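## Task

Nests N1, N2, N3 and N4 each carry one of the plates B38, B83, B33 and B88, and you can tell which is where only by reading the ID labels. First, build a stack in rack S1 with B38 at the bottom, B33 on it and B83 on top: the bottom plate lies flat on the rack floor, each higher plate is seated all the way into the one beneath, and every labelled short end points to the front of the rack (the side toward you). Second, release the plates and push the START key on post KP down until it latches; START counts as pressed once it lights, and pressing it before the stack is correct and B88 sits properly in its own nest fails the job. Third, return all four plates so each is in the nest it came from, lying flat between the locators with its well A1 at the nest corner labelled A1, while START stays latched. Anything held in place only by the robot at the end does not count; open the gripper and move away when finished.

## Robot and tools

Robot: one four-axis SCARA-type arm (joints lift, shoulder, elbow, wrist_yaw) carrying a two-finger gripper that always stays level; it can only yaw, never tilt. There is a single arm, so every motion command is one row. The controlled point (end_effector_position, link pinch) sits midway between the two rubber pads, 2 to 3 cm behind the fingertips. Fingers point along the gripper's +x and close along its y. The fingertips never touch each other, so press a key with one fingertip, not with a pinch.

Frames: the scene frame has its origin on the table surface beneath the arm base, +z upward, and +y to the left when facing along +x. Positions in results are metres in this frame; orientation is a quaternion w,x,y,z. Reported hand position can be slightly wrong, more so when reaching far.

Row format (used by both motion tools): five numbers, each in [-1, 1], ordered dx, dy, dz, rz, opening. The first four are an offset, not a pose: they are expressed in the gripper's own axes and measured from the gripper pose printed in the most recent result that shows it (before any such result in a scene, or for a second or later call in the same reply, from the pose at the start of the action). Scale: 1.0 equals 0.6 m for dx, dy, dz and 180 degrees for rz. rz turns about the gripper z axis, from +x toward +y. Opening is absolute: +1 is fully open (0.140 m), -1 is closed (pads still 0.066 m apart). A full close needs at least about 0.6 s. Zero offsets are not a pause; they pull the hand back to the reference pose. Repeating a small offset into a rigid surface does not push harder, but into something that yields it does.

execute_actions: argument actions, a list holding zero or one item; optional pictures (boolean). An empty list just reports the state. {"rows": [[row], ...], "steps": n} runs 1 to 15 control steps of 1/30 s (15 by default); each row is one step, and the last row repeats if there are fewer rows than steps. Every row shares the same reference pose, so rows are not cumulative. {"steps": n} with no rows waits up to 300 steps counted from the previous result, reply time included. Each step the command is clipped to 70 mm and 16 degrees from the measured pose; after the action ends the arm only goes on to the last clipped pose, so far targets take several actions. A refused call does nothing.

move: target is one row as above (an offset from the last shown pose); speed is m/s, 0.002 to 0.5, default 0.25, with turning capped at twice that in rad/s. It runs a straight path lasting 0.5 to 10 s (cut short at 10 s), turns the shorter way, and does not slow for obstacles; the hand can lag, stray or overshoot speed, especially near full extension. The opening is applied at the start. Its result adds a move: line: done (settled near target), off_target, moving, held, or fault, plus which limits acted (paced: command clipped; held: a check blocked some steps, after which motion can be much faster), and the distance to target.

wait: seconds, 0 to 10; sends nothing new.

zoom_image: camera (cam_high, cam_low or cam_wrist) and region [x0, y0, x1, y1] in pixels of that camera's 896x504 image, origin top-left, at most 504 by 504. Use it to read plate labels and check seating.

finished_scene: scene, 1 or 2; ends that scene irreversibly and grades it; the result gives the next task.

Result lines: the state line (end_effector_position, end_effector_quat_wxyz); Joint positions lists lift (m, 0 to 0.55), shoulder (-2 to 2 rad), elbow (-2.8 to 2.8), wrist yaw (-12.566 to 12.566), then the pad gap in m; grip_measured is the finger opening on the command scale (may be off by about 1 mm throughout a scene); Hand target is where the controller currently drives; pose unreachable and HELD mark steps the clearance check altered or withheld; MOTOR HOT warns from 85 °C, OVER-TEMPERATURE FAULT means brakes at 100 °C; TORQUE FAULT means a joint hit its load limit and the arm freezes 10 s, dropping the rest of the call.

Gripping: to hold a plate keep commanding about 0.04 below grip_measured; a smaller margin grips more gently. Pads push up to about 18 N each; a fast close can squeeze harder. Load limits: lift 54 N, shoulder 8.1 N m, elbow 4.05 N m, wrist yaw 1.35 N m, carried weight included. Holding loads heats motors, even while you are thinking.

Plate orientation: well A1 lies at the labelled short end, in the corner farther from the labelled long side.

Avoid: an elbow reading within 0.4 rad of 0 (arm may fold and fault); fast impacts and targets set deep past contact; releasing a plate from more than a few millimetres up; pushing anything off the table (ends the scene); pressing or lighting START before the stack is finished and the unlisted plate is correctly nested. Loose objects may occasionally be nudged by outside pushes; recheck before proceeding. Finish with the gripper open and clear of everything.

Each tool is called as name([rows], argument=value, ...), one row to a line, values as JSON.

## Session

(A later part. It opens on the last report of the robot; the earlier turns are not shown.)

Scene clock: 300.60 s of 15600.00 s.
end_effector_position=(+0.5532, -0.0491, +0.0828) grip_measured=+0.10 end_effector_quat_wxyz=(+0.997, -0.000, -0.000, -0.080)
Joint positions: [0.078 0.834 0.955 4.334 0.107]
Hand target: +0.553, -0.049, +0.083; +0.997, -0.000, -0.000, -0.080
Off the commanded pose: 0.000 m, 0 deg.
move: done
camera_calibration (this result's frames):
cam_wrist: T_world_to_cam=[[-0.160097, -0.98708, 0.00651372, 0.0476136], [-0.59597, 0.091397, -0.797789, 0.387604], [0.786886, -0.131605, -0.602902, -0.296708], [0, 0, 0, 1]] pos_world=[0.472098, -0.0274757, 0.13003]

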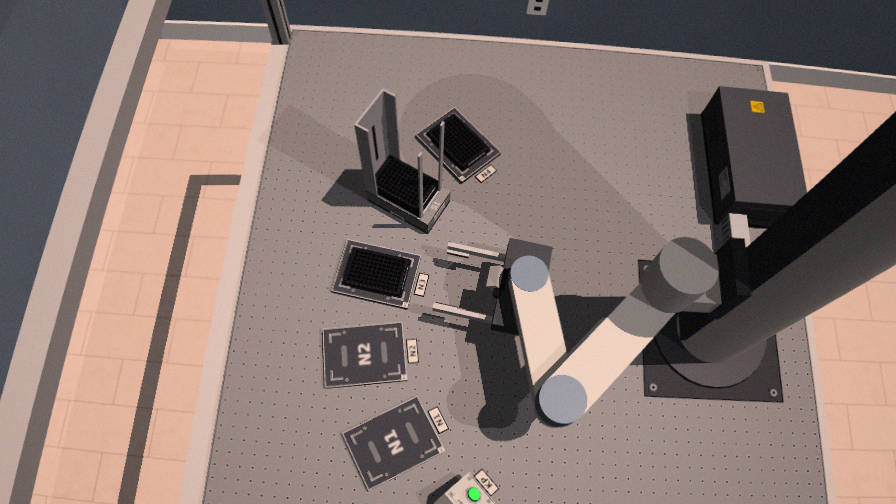

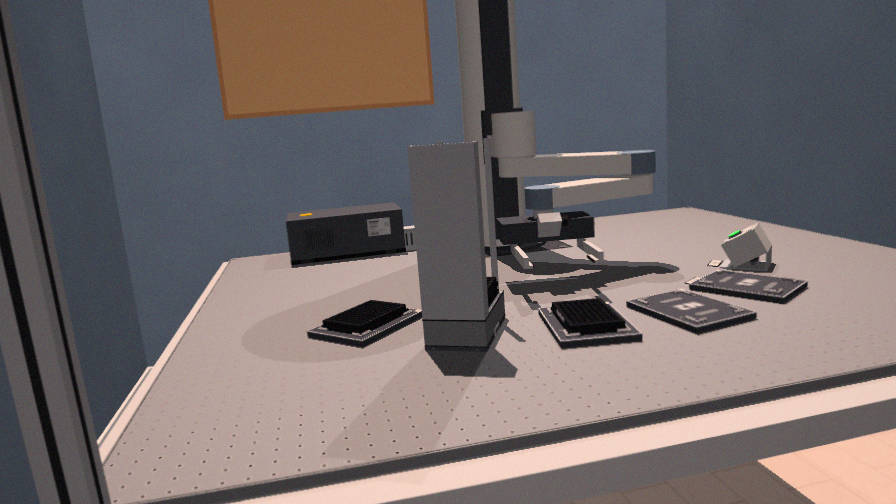

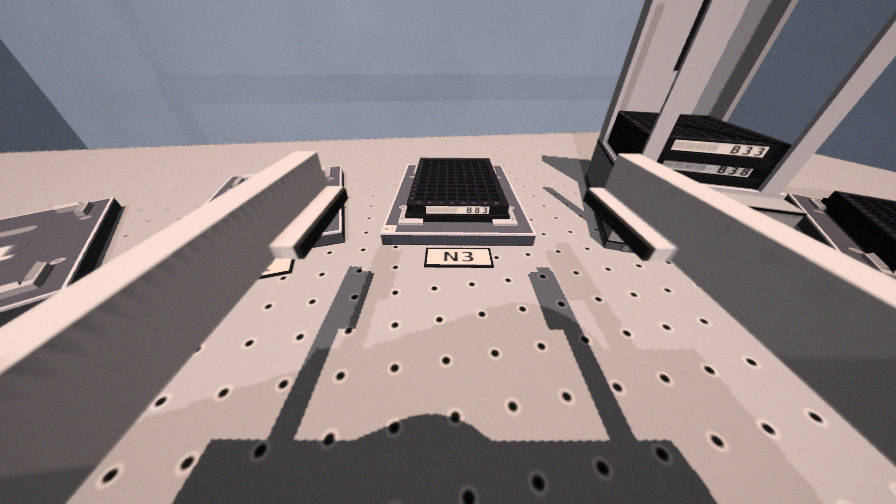

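move(target=[0.0201,-0.2386,0,-0.1032,0.1])

move(target=[0.22,0,0,0,0.1], speed=0.15)

Scene clock: 305.10 s of 15600.00 s.
end_effector_position=(+0.5424, -0.1925, +0.0828) grip_measured=+0.10 end_effector_quat_wxyz=(+0.971, -0.000, -0.000, -0.240)
Joint positions: [0.078 0.413 1.104 4.283 0.107]
Hand target: +0.542, -0.192, +0.083; +0.971, -0.000, -0.000, -0.240
Off the commanded pose: 0.000 m, 0 deg.
After step 90, 0.47 s passed at rest.
move: done
camera_calibration (this result's frames):
cam_wrist: T_world_to_cam=[[-0.466283, -0.884612, 0.00651372, 0.0901726], [-0.53578, 0.276538, -0.797789, 0.397213], [0.703932, -0.375485, -0.602902, -0.308964], [0, 0, 0, 1]] pos_world=[0.472355, -0.146088, 0.13003]

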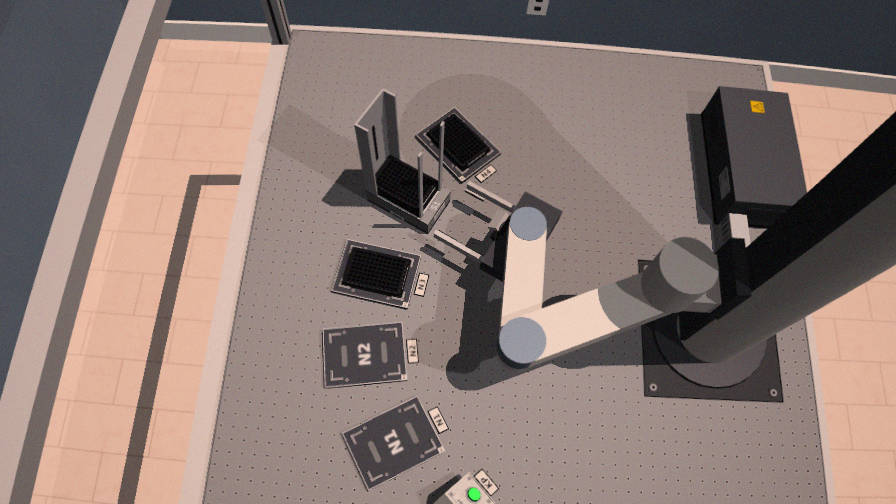

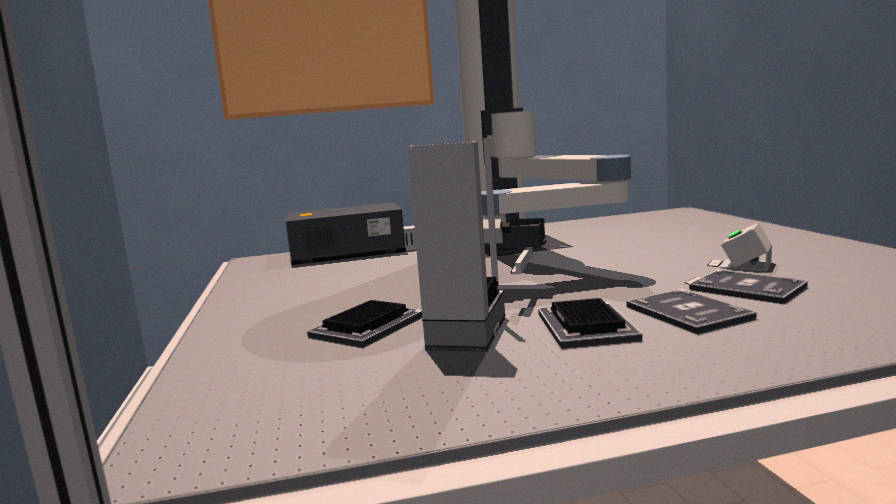

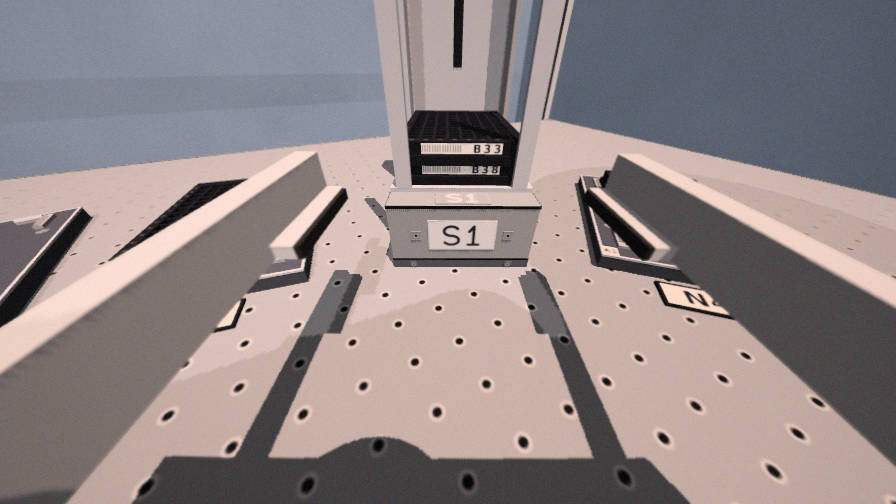

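Scene clock: 306.33 s of 15600.00 s.
end_effector_position=(+0.6592, -0.2539, +0.0828) grip_measured=+0.10 end_effector_quat_wxyz=(+0.971, -0.000, -0.000, -0.240)
Joint positions: [0.078 0.131 1.792 3.877 0.107]
Hand target: +0.659, -0.254, +0.083; +0.971, -0.000, -0.000, -0.240
Off the commanded pose: 0.000 m, 0 deg.
move: done
camera_calibration (this result's frames):
cam_wrist: T_world_to_cam=[[-0.466118, -0.884698, 0.00651372, 0.0902226], [-0.535831, 0.276438, -0.797789, 0.476809], [0.704002, -0.375354, -0.602902, -0.414281], [0, 0, 0, 1]] pos_world=[0.589198, -0.20749, 0.130034]

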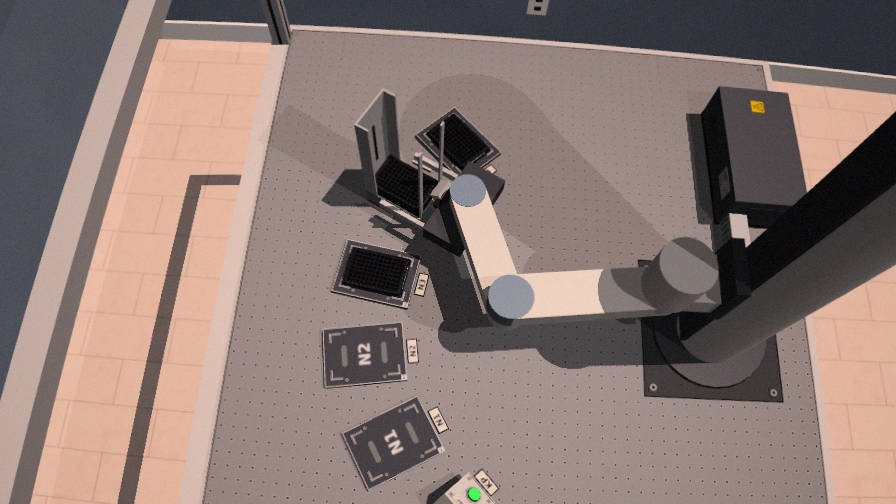

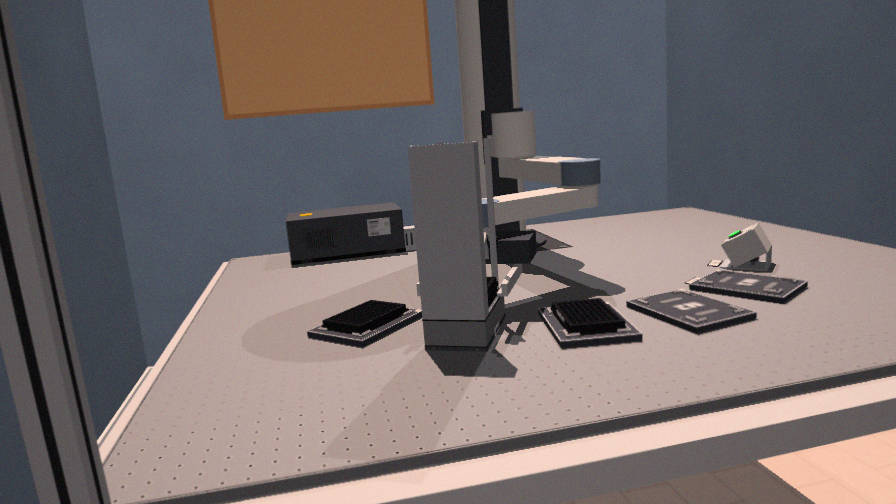

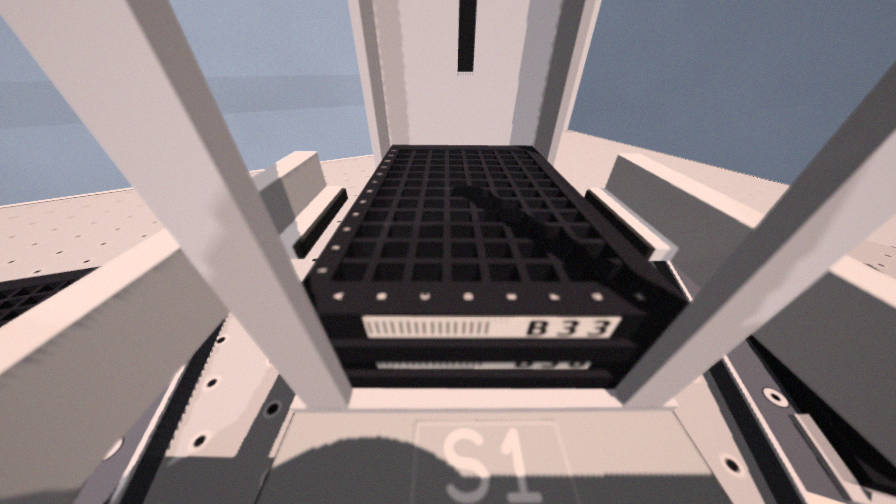

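move(target=[-0.0005,0,-0.0006,0,0.1])

move(target=[0,0,0,0,-0.55])

move(target=[0,0,0.433,0,-0.55], speed=0.12)

move(target=[-0.434,0.747,0,0.3239,-0.55], speed=0.3)

move(target=[0,0,-0.49,0,-0.55])

Scene clock: 311.47 s of 15600.00 s.
end_effector_position=(+0.6589, -0.2538, +0.0825) grip_measured=+0.10 end_effector_quat_wxyz=(+0.971, -0.000, -0.000, -0.240)
Joint positions: [0.078 0.132 1.79  3.878 0.107]
Hand target: +0.659, -0.254, +0.082; +0.971, -0.000, -0.000, -0.240
Off the commanded pose: 0.000 m, 0 deg.
After step 90, 1.43 s passed at rest.
move: done
camera_calibration (this result's frames):
cam_wrist: T_world_to_cam=[[-0.466382, -0.88456, 0.00651372, 0.0903364], [-0.535749, 0.276597, -0.797789, 0.47639], [0.70389, -0.375564, -0.602902, -0.414215], [0, 0, 0, 1]] pos_world=[0.588918, -0.207424, 0.129739]

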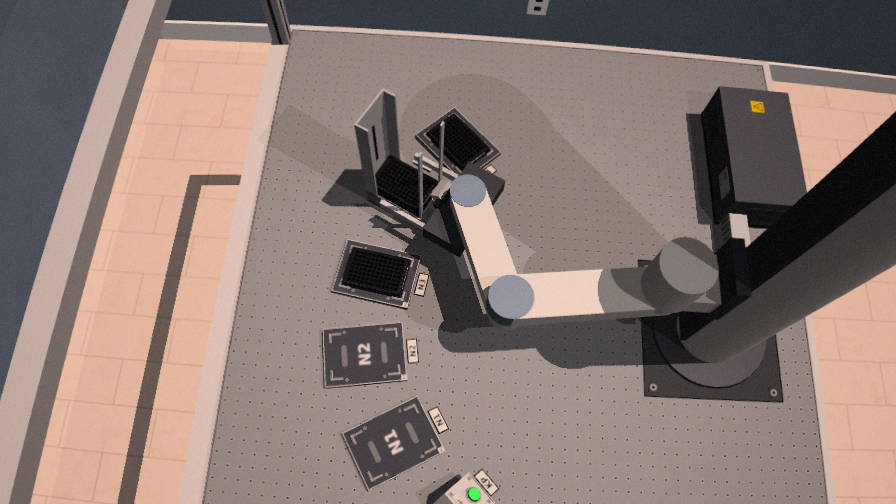

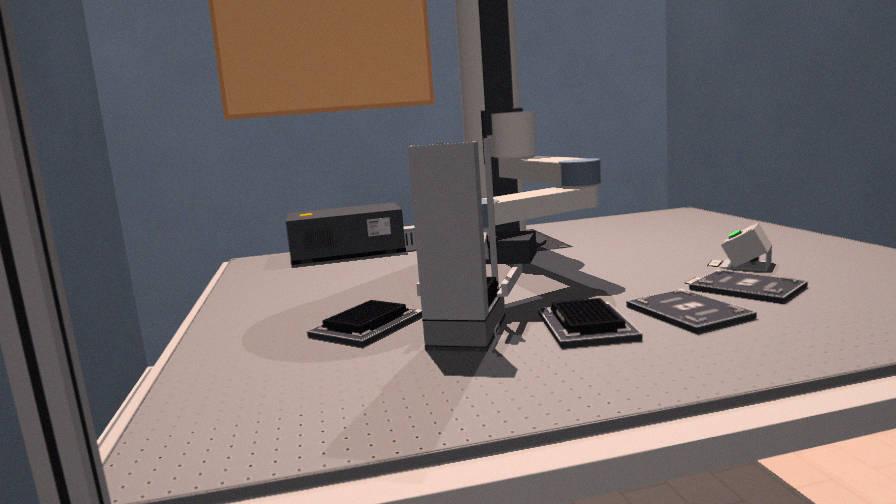

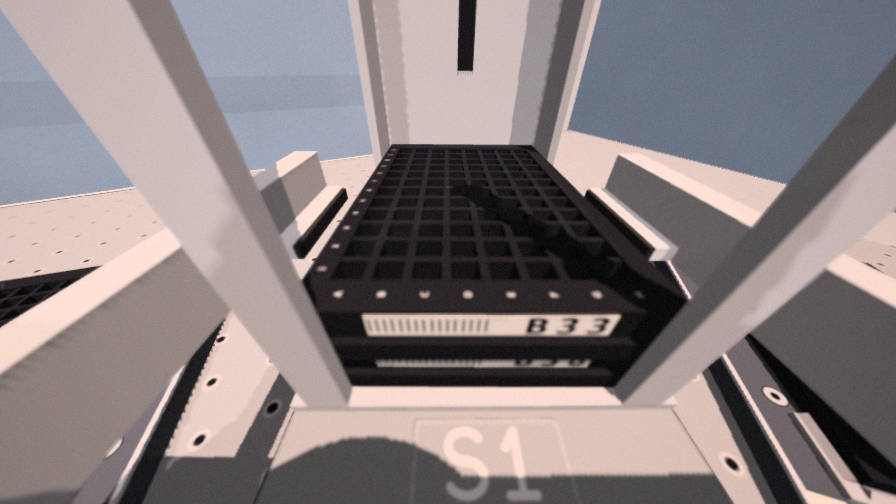

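Scene clock: 311.97 s of 15600.00 s.
end_effector_position=(+0.6589, -0.2539, +0.0825) grip_measured=-0.49 end_effector_quat_wxyz=(+0.971, -0.000, -0.000, -0.240)
Joint positions: [0.078 0.132 1.79  3.878 0.085]
Hand target: +0.659, -0.254, +0.083; +0.971, -0.000, -0.000, -0.240
Off the commanded pose: 0.000 m, 0 deg.
move: done
camera_calibration (this result's frames):
cam_wrist: T_world_to_cam=[[-0.466547, -0.884472, 0.00651372, 0.0904266], [-0.535697, 0.276698, -0.797789, 0.476378], [0.70382, -0.375696, -0.602902, -0.414197], [0, 0, 0, 1]] pos_world=[0.588903, -0.207445, 0.129739]

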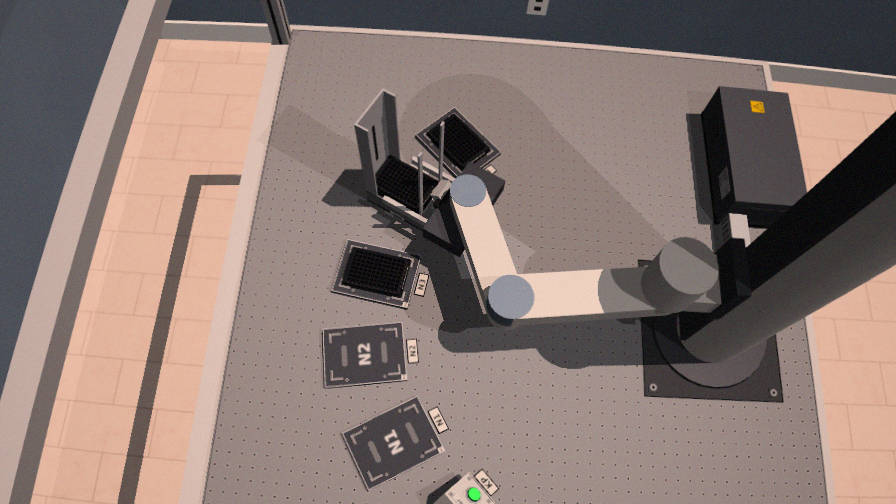

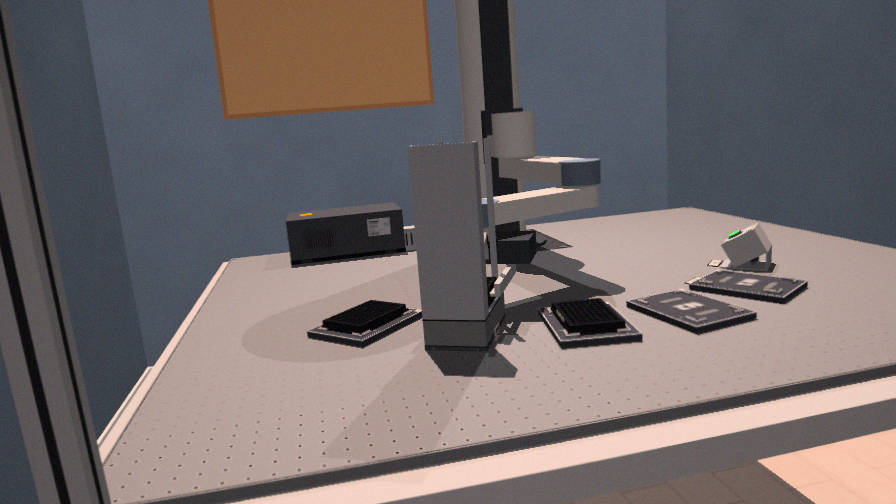

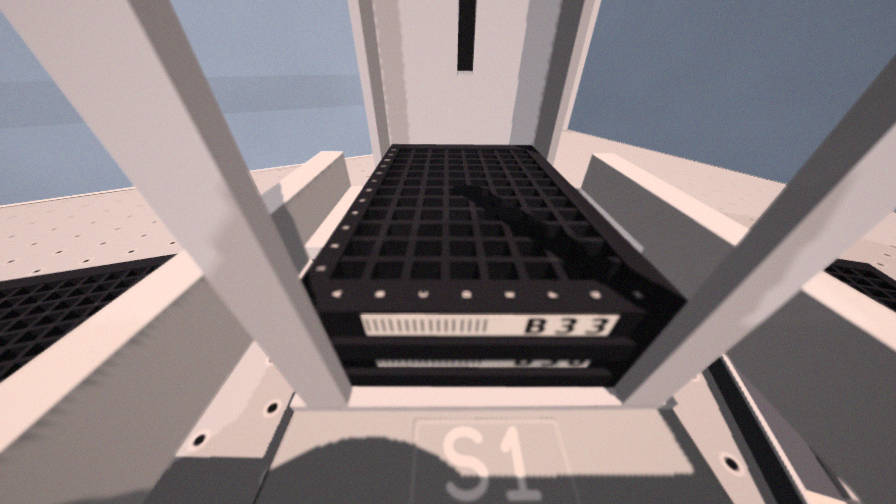

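Scene clock: 314.47 s of 15600.00 s.
end_effector_position=(+0.6589, -0.2538, +0.3424) grip_measured=-0.49 end_effector_quat_wxyz=(+0.971, -0.000, -0.000, -0.240)
Joint positions: [0.337 0.132 1.79  3.878 0.085]
Hand target: +0.659, -0.254, +0.342; +0.971, -0.000, -0.000, -0.240
Off the commanded pose: 0.000 m, 0 deg.
move: done
camera_calibration (this result's frames):
cam_wrist: T_world_to_cam=[[-0.466524, -0.884485, 0.00651372, 0.088724], [-0.535705, 0.276684, -0.797789, 0.683689], [0.70383, -0.375677, -0.602902, -0.257535], [0, 0, 0, 1]] pos_world=[0.588908, -0.20744, 0.389593]

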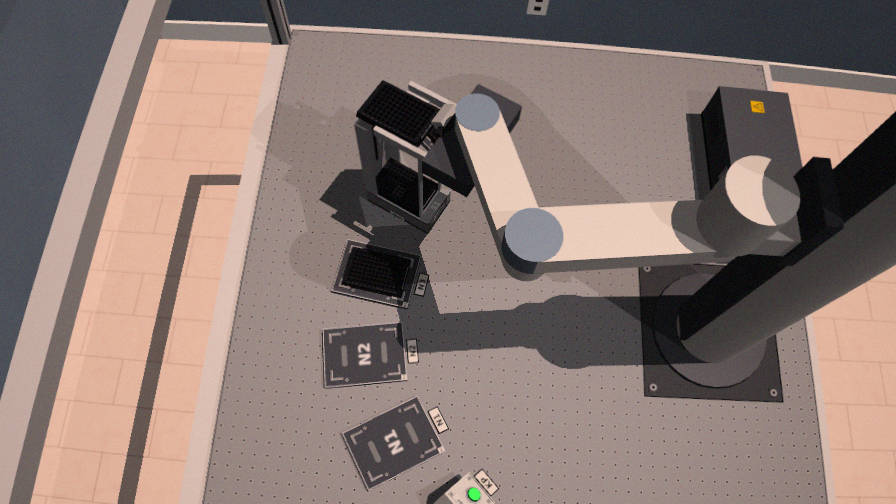

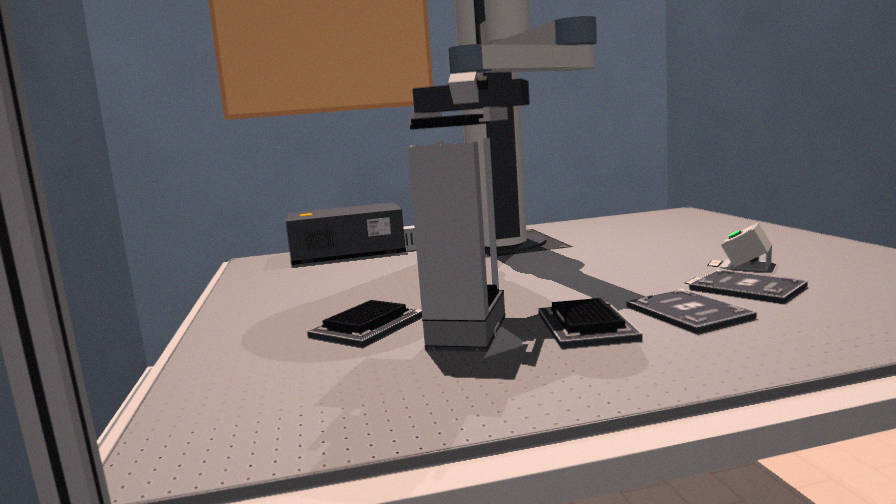

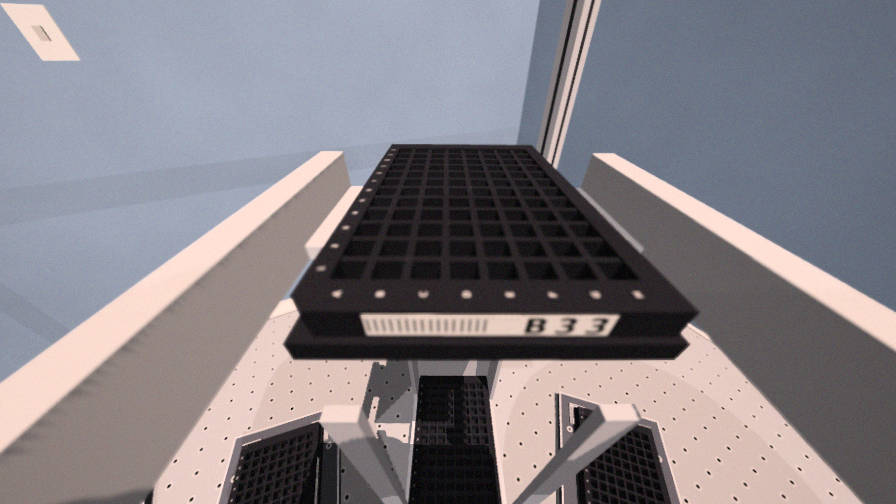

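Scene clock: 316.57 s of 15600.00 s.
end_effector_position=(+0.6369, +0.2642, +0.3424) grip_measured=-0.49 end_effector_quat_wxyz=(+0.965, -0.000, -0.000, +0.264)
Joint positions: [0.337 1.166 1.704 3.947 0.085]
Hand target: +0.637, +0.264, +0.342; +0.965, -0.000, -0.000, +0.263
Off the commanded pose: 0.000 m, 0 deg.
move: done
camera_calibration (this result's frames):
cam_wrist: T_world_to_cam=[[0.507892, -0.861396, 0.00651372, -0.0900176], [-0.51672, -0.310699, -0.797789, 0.671698], [0.689236, 0.401825, -0.602902, -0.243601], [0, 0, 0, 1]] pos_world=[0.560697, 0.22904, 0.389592]

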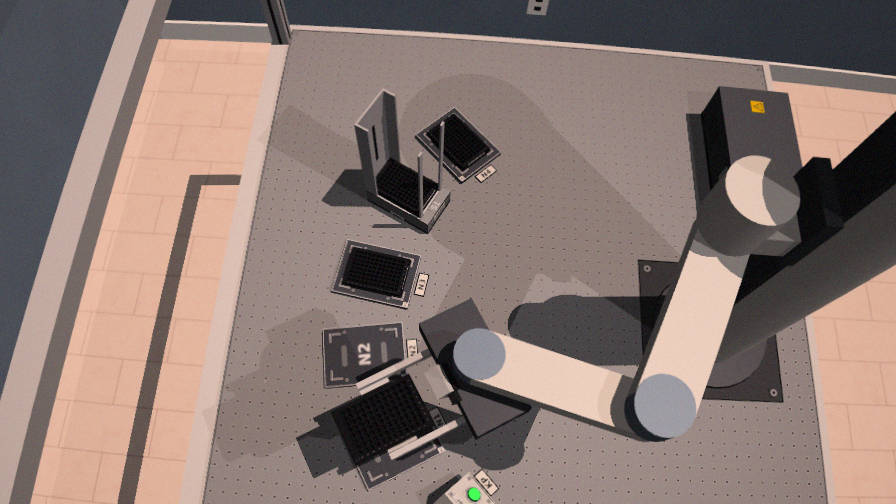

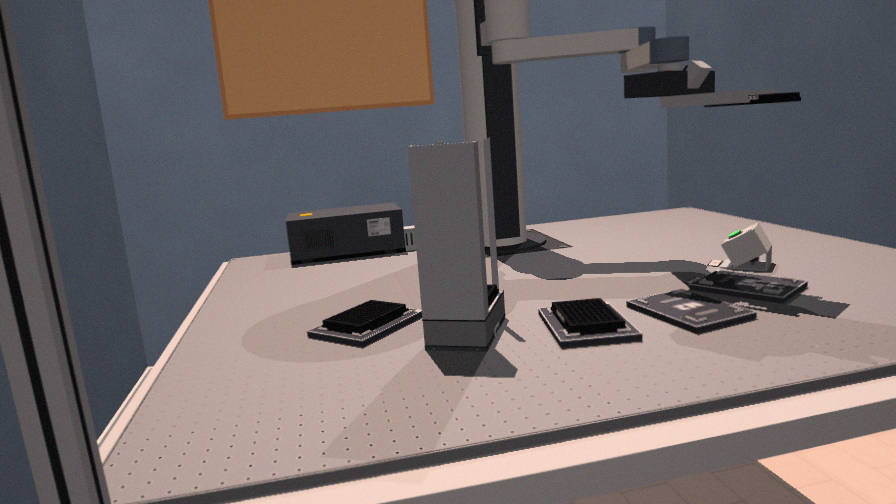

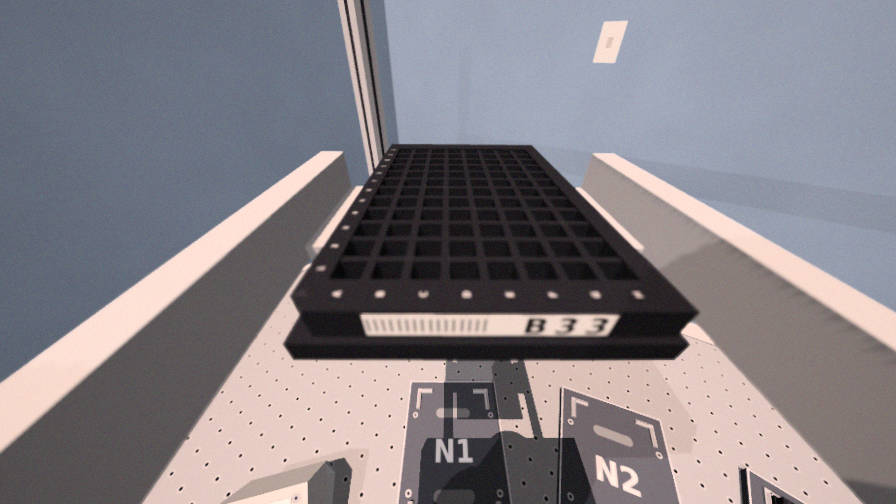

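Scene clock: 318.17 s of 15600.00 s.
end_effector_position=(+0.6369, +0.2642, +0.0483) grip_measured=-0.49 end_effector_quat_wxyz=(+0.965, -0.000, -0.000, +0.264)
Joint positions: [0.043 1.166 1.704 3.947 0.085]
Hand target: +0.637, +0.264, +0.048; +0.965, -0.000, -0.000, +0.264
Off the commanded pose: 0.000 m, 0 deg.
move: done
camera_calibration (this result's frames):
cam_wrist: T_world_to_cam=[[0.507865, -0.861412, 0.00651372, -0.0880929], [-0.51673, -0.310683, -0.797789, 0.437084], [0.689248, 0.401803, -0.602902, -0.420902], [0, 0, 0, 1]] pos_world=[0.5607, 0.22903, 0.095512]

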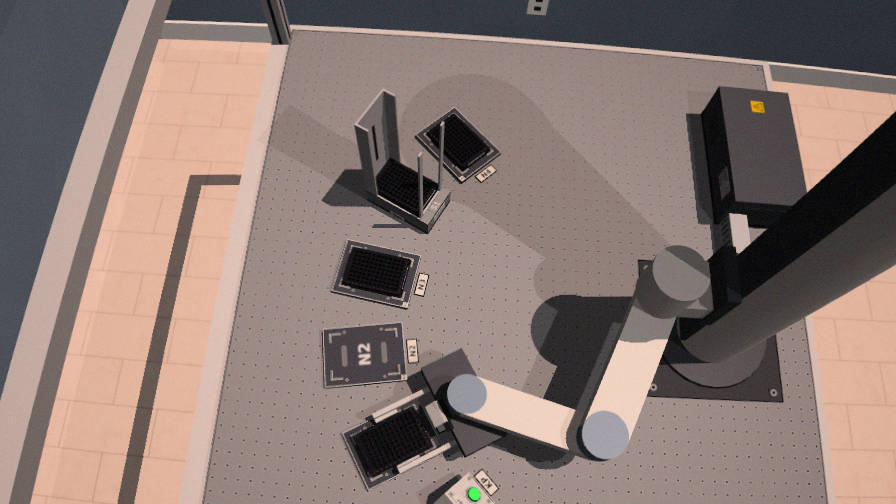

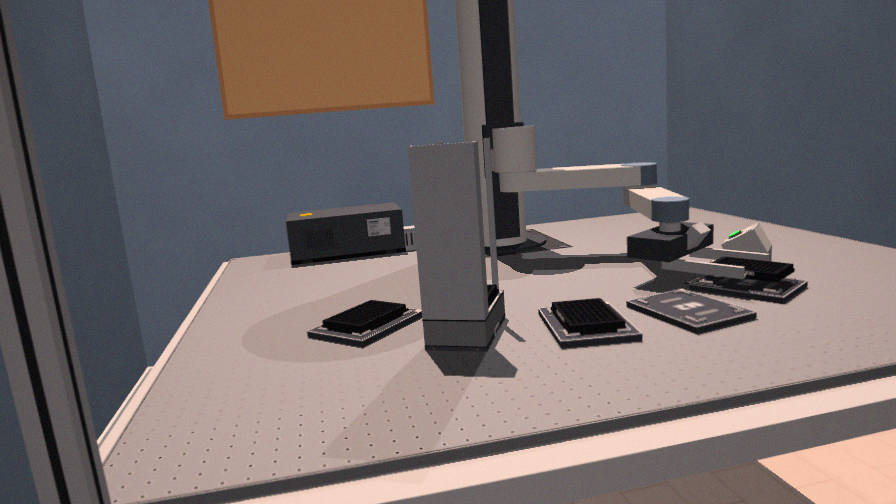

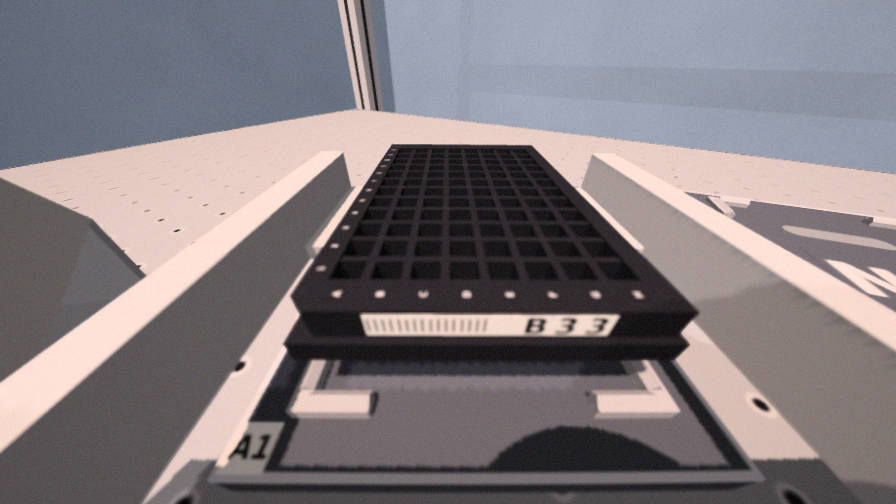

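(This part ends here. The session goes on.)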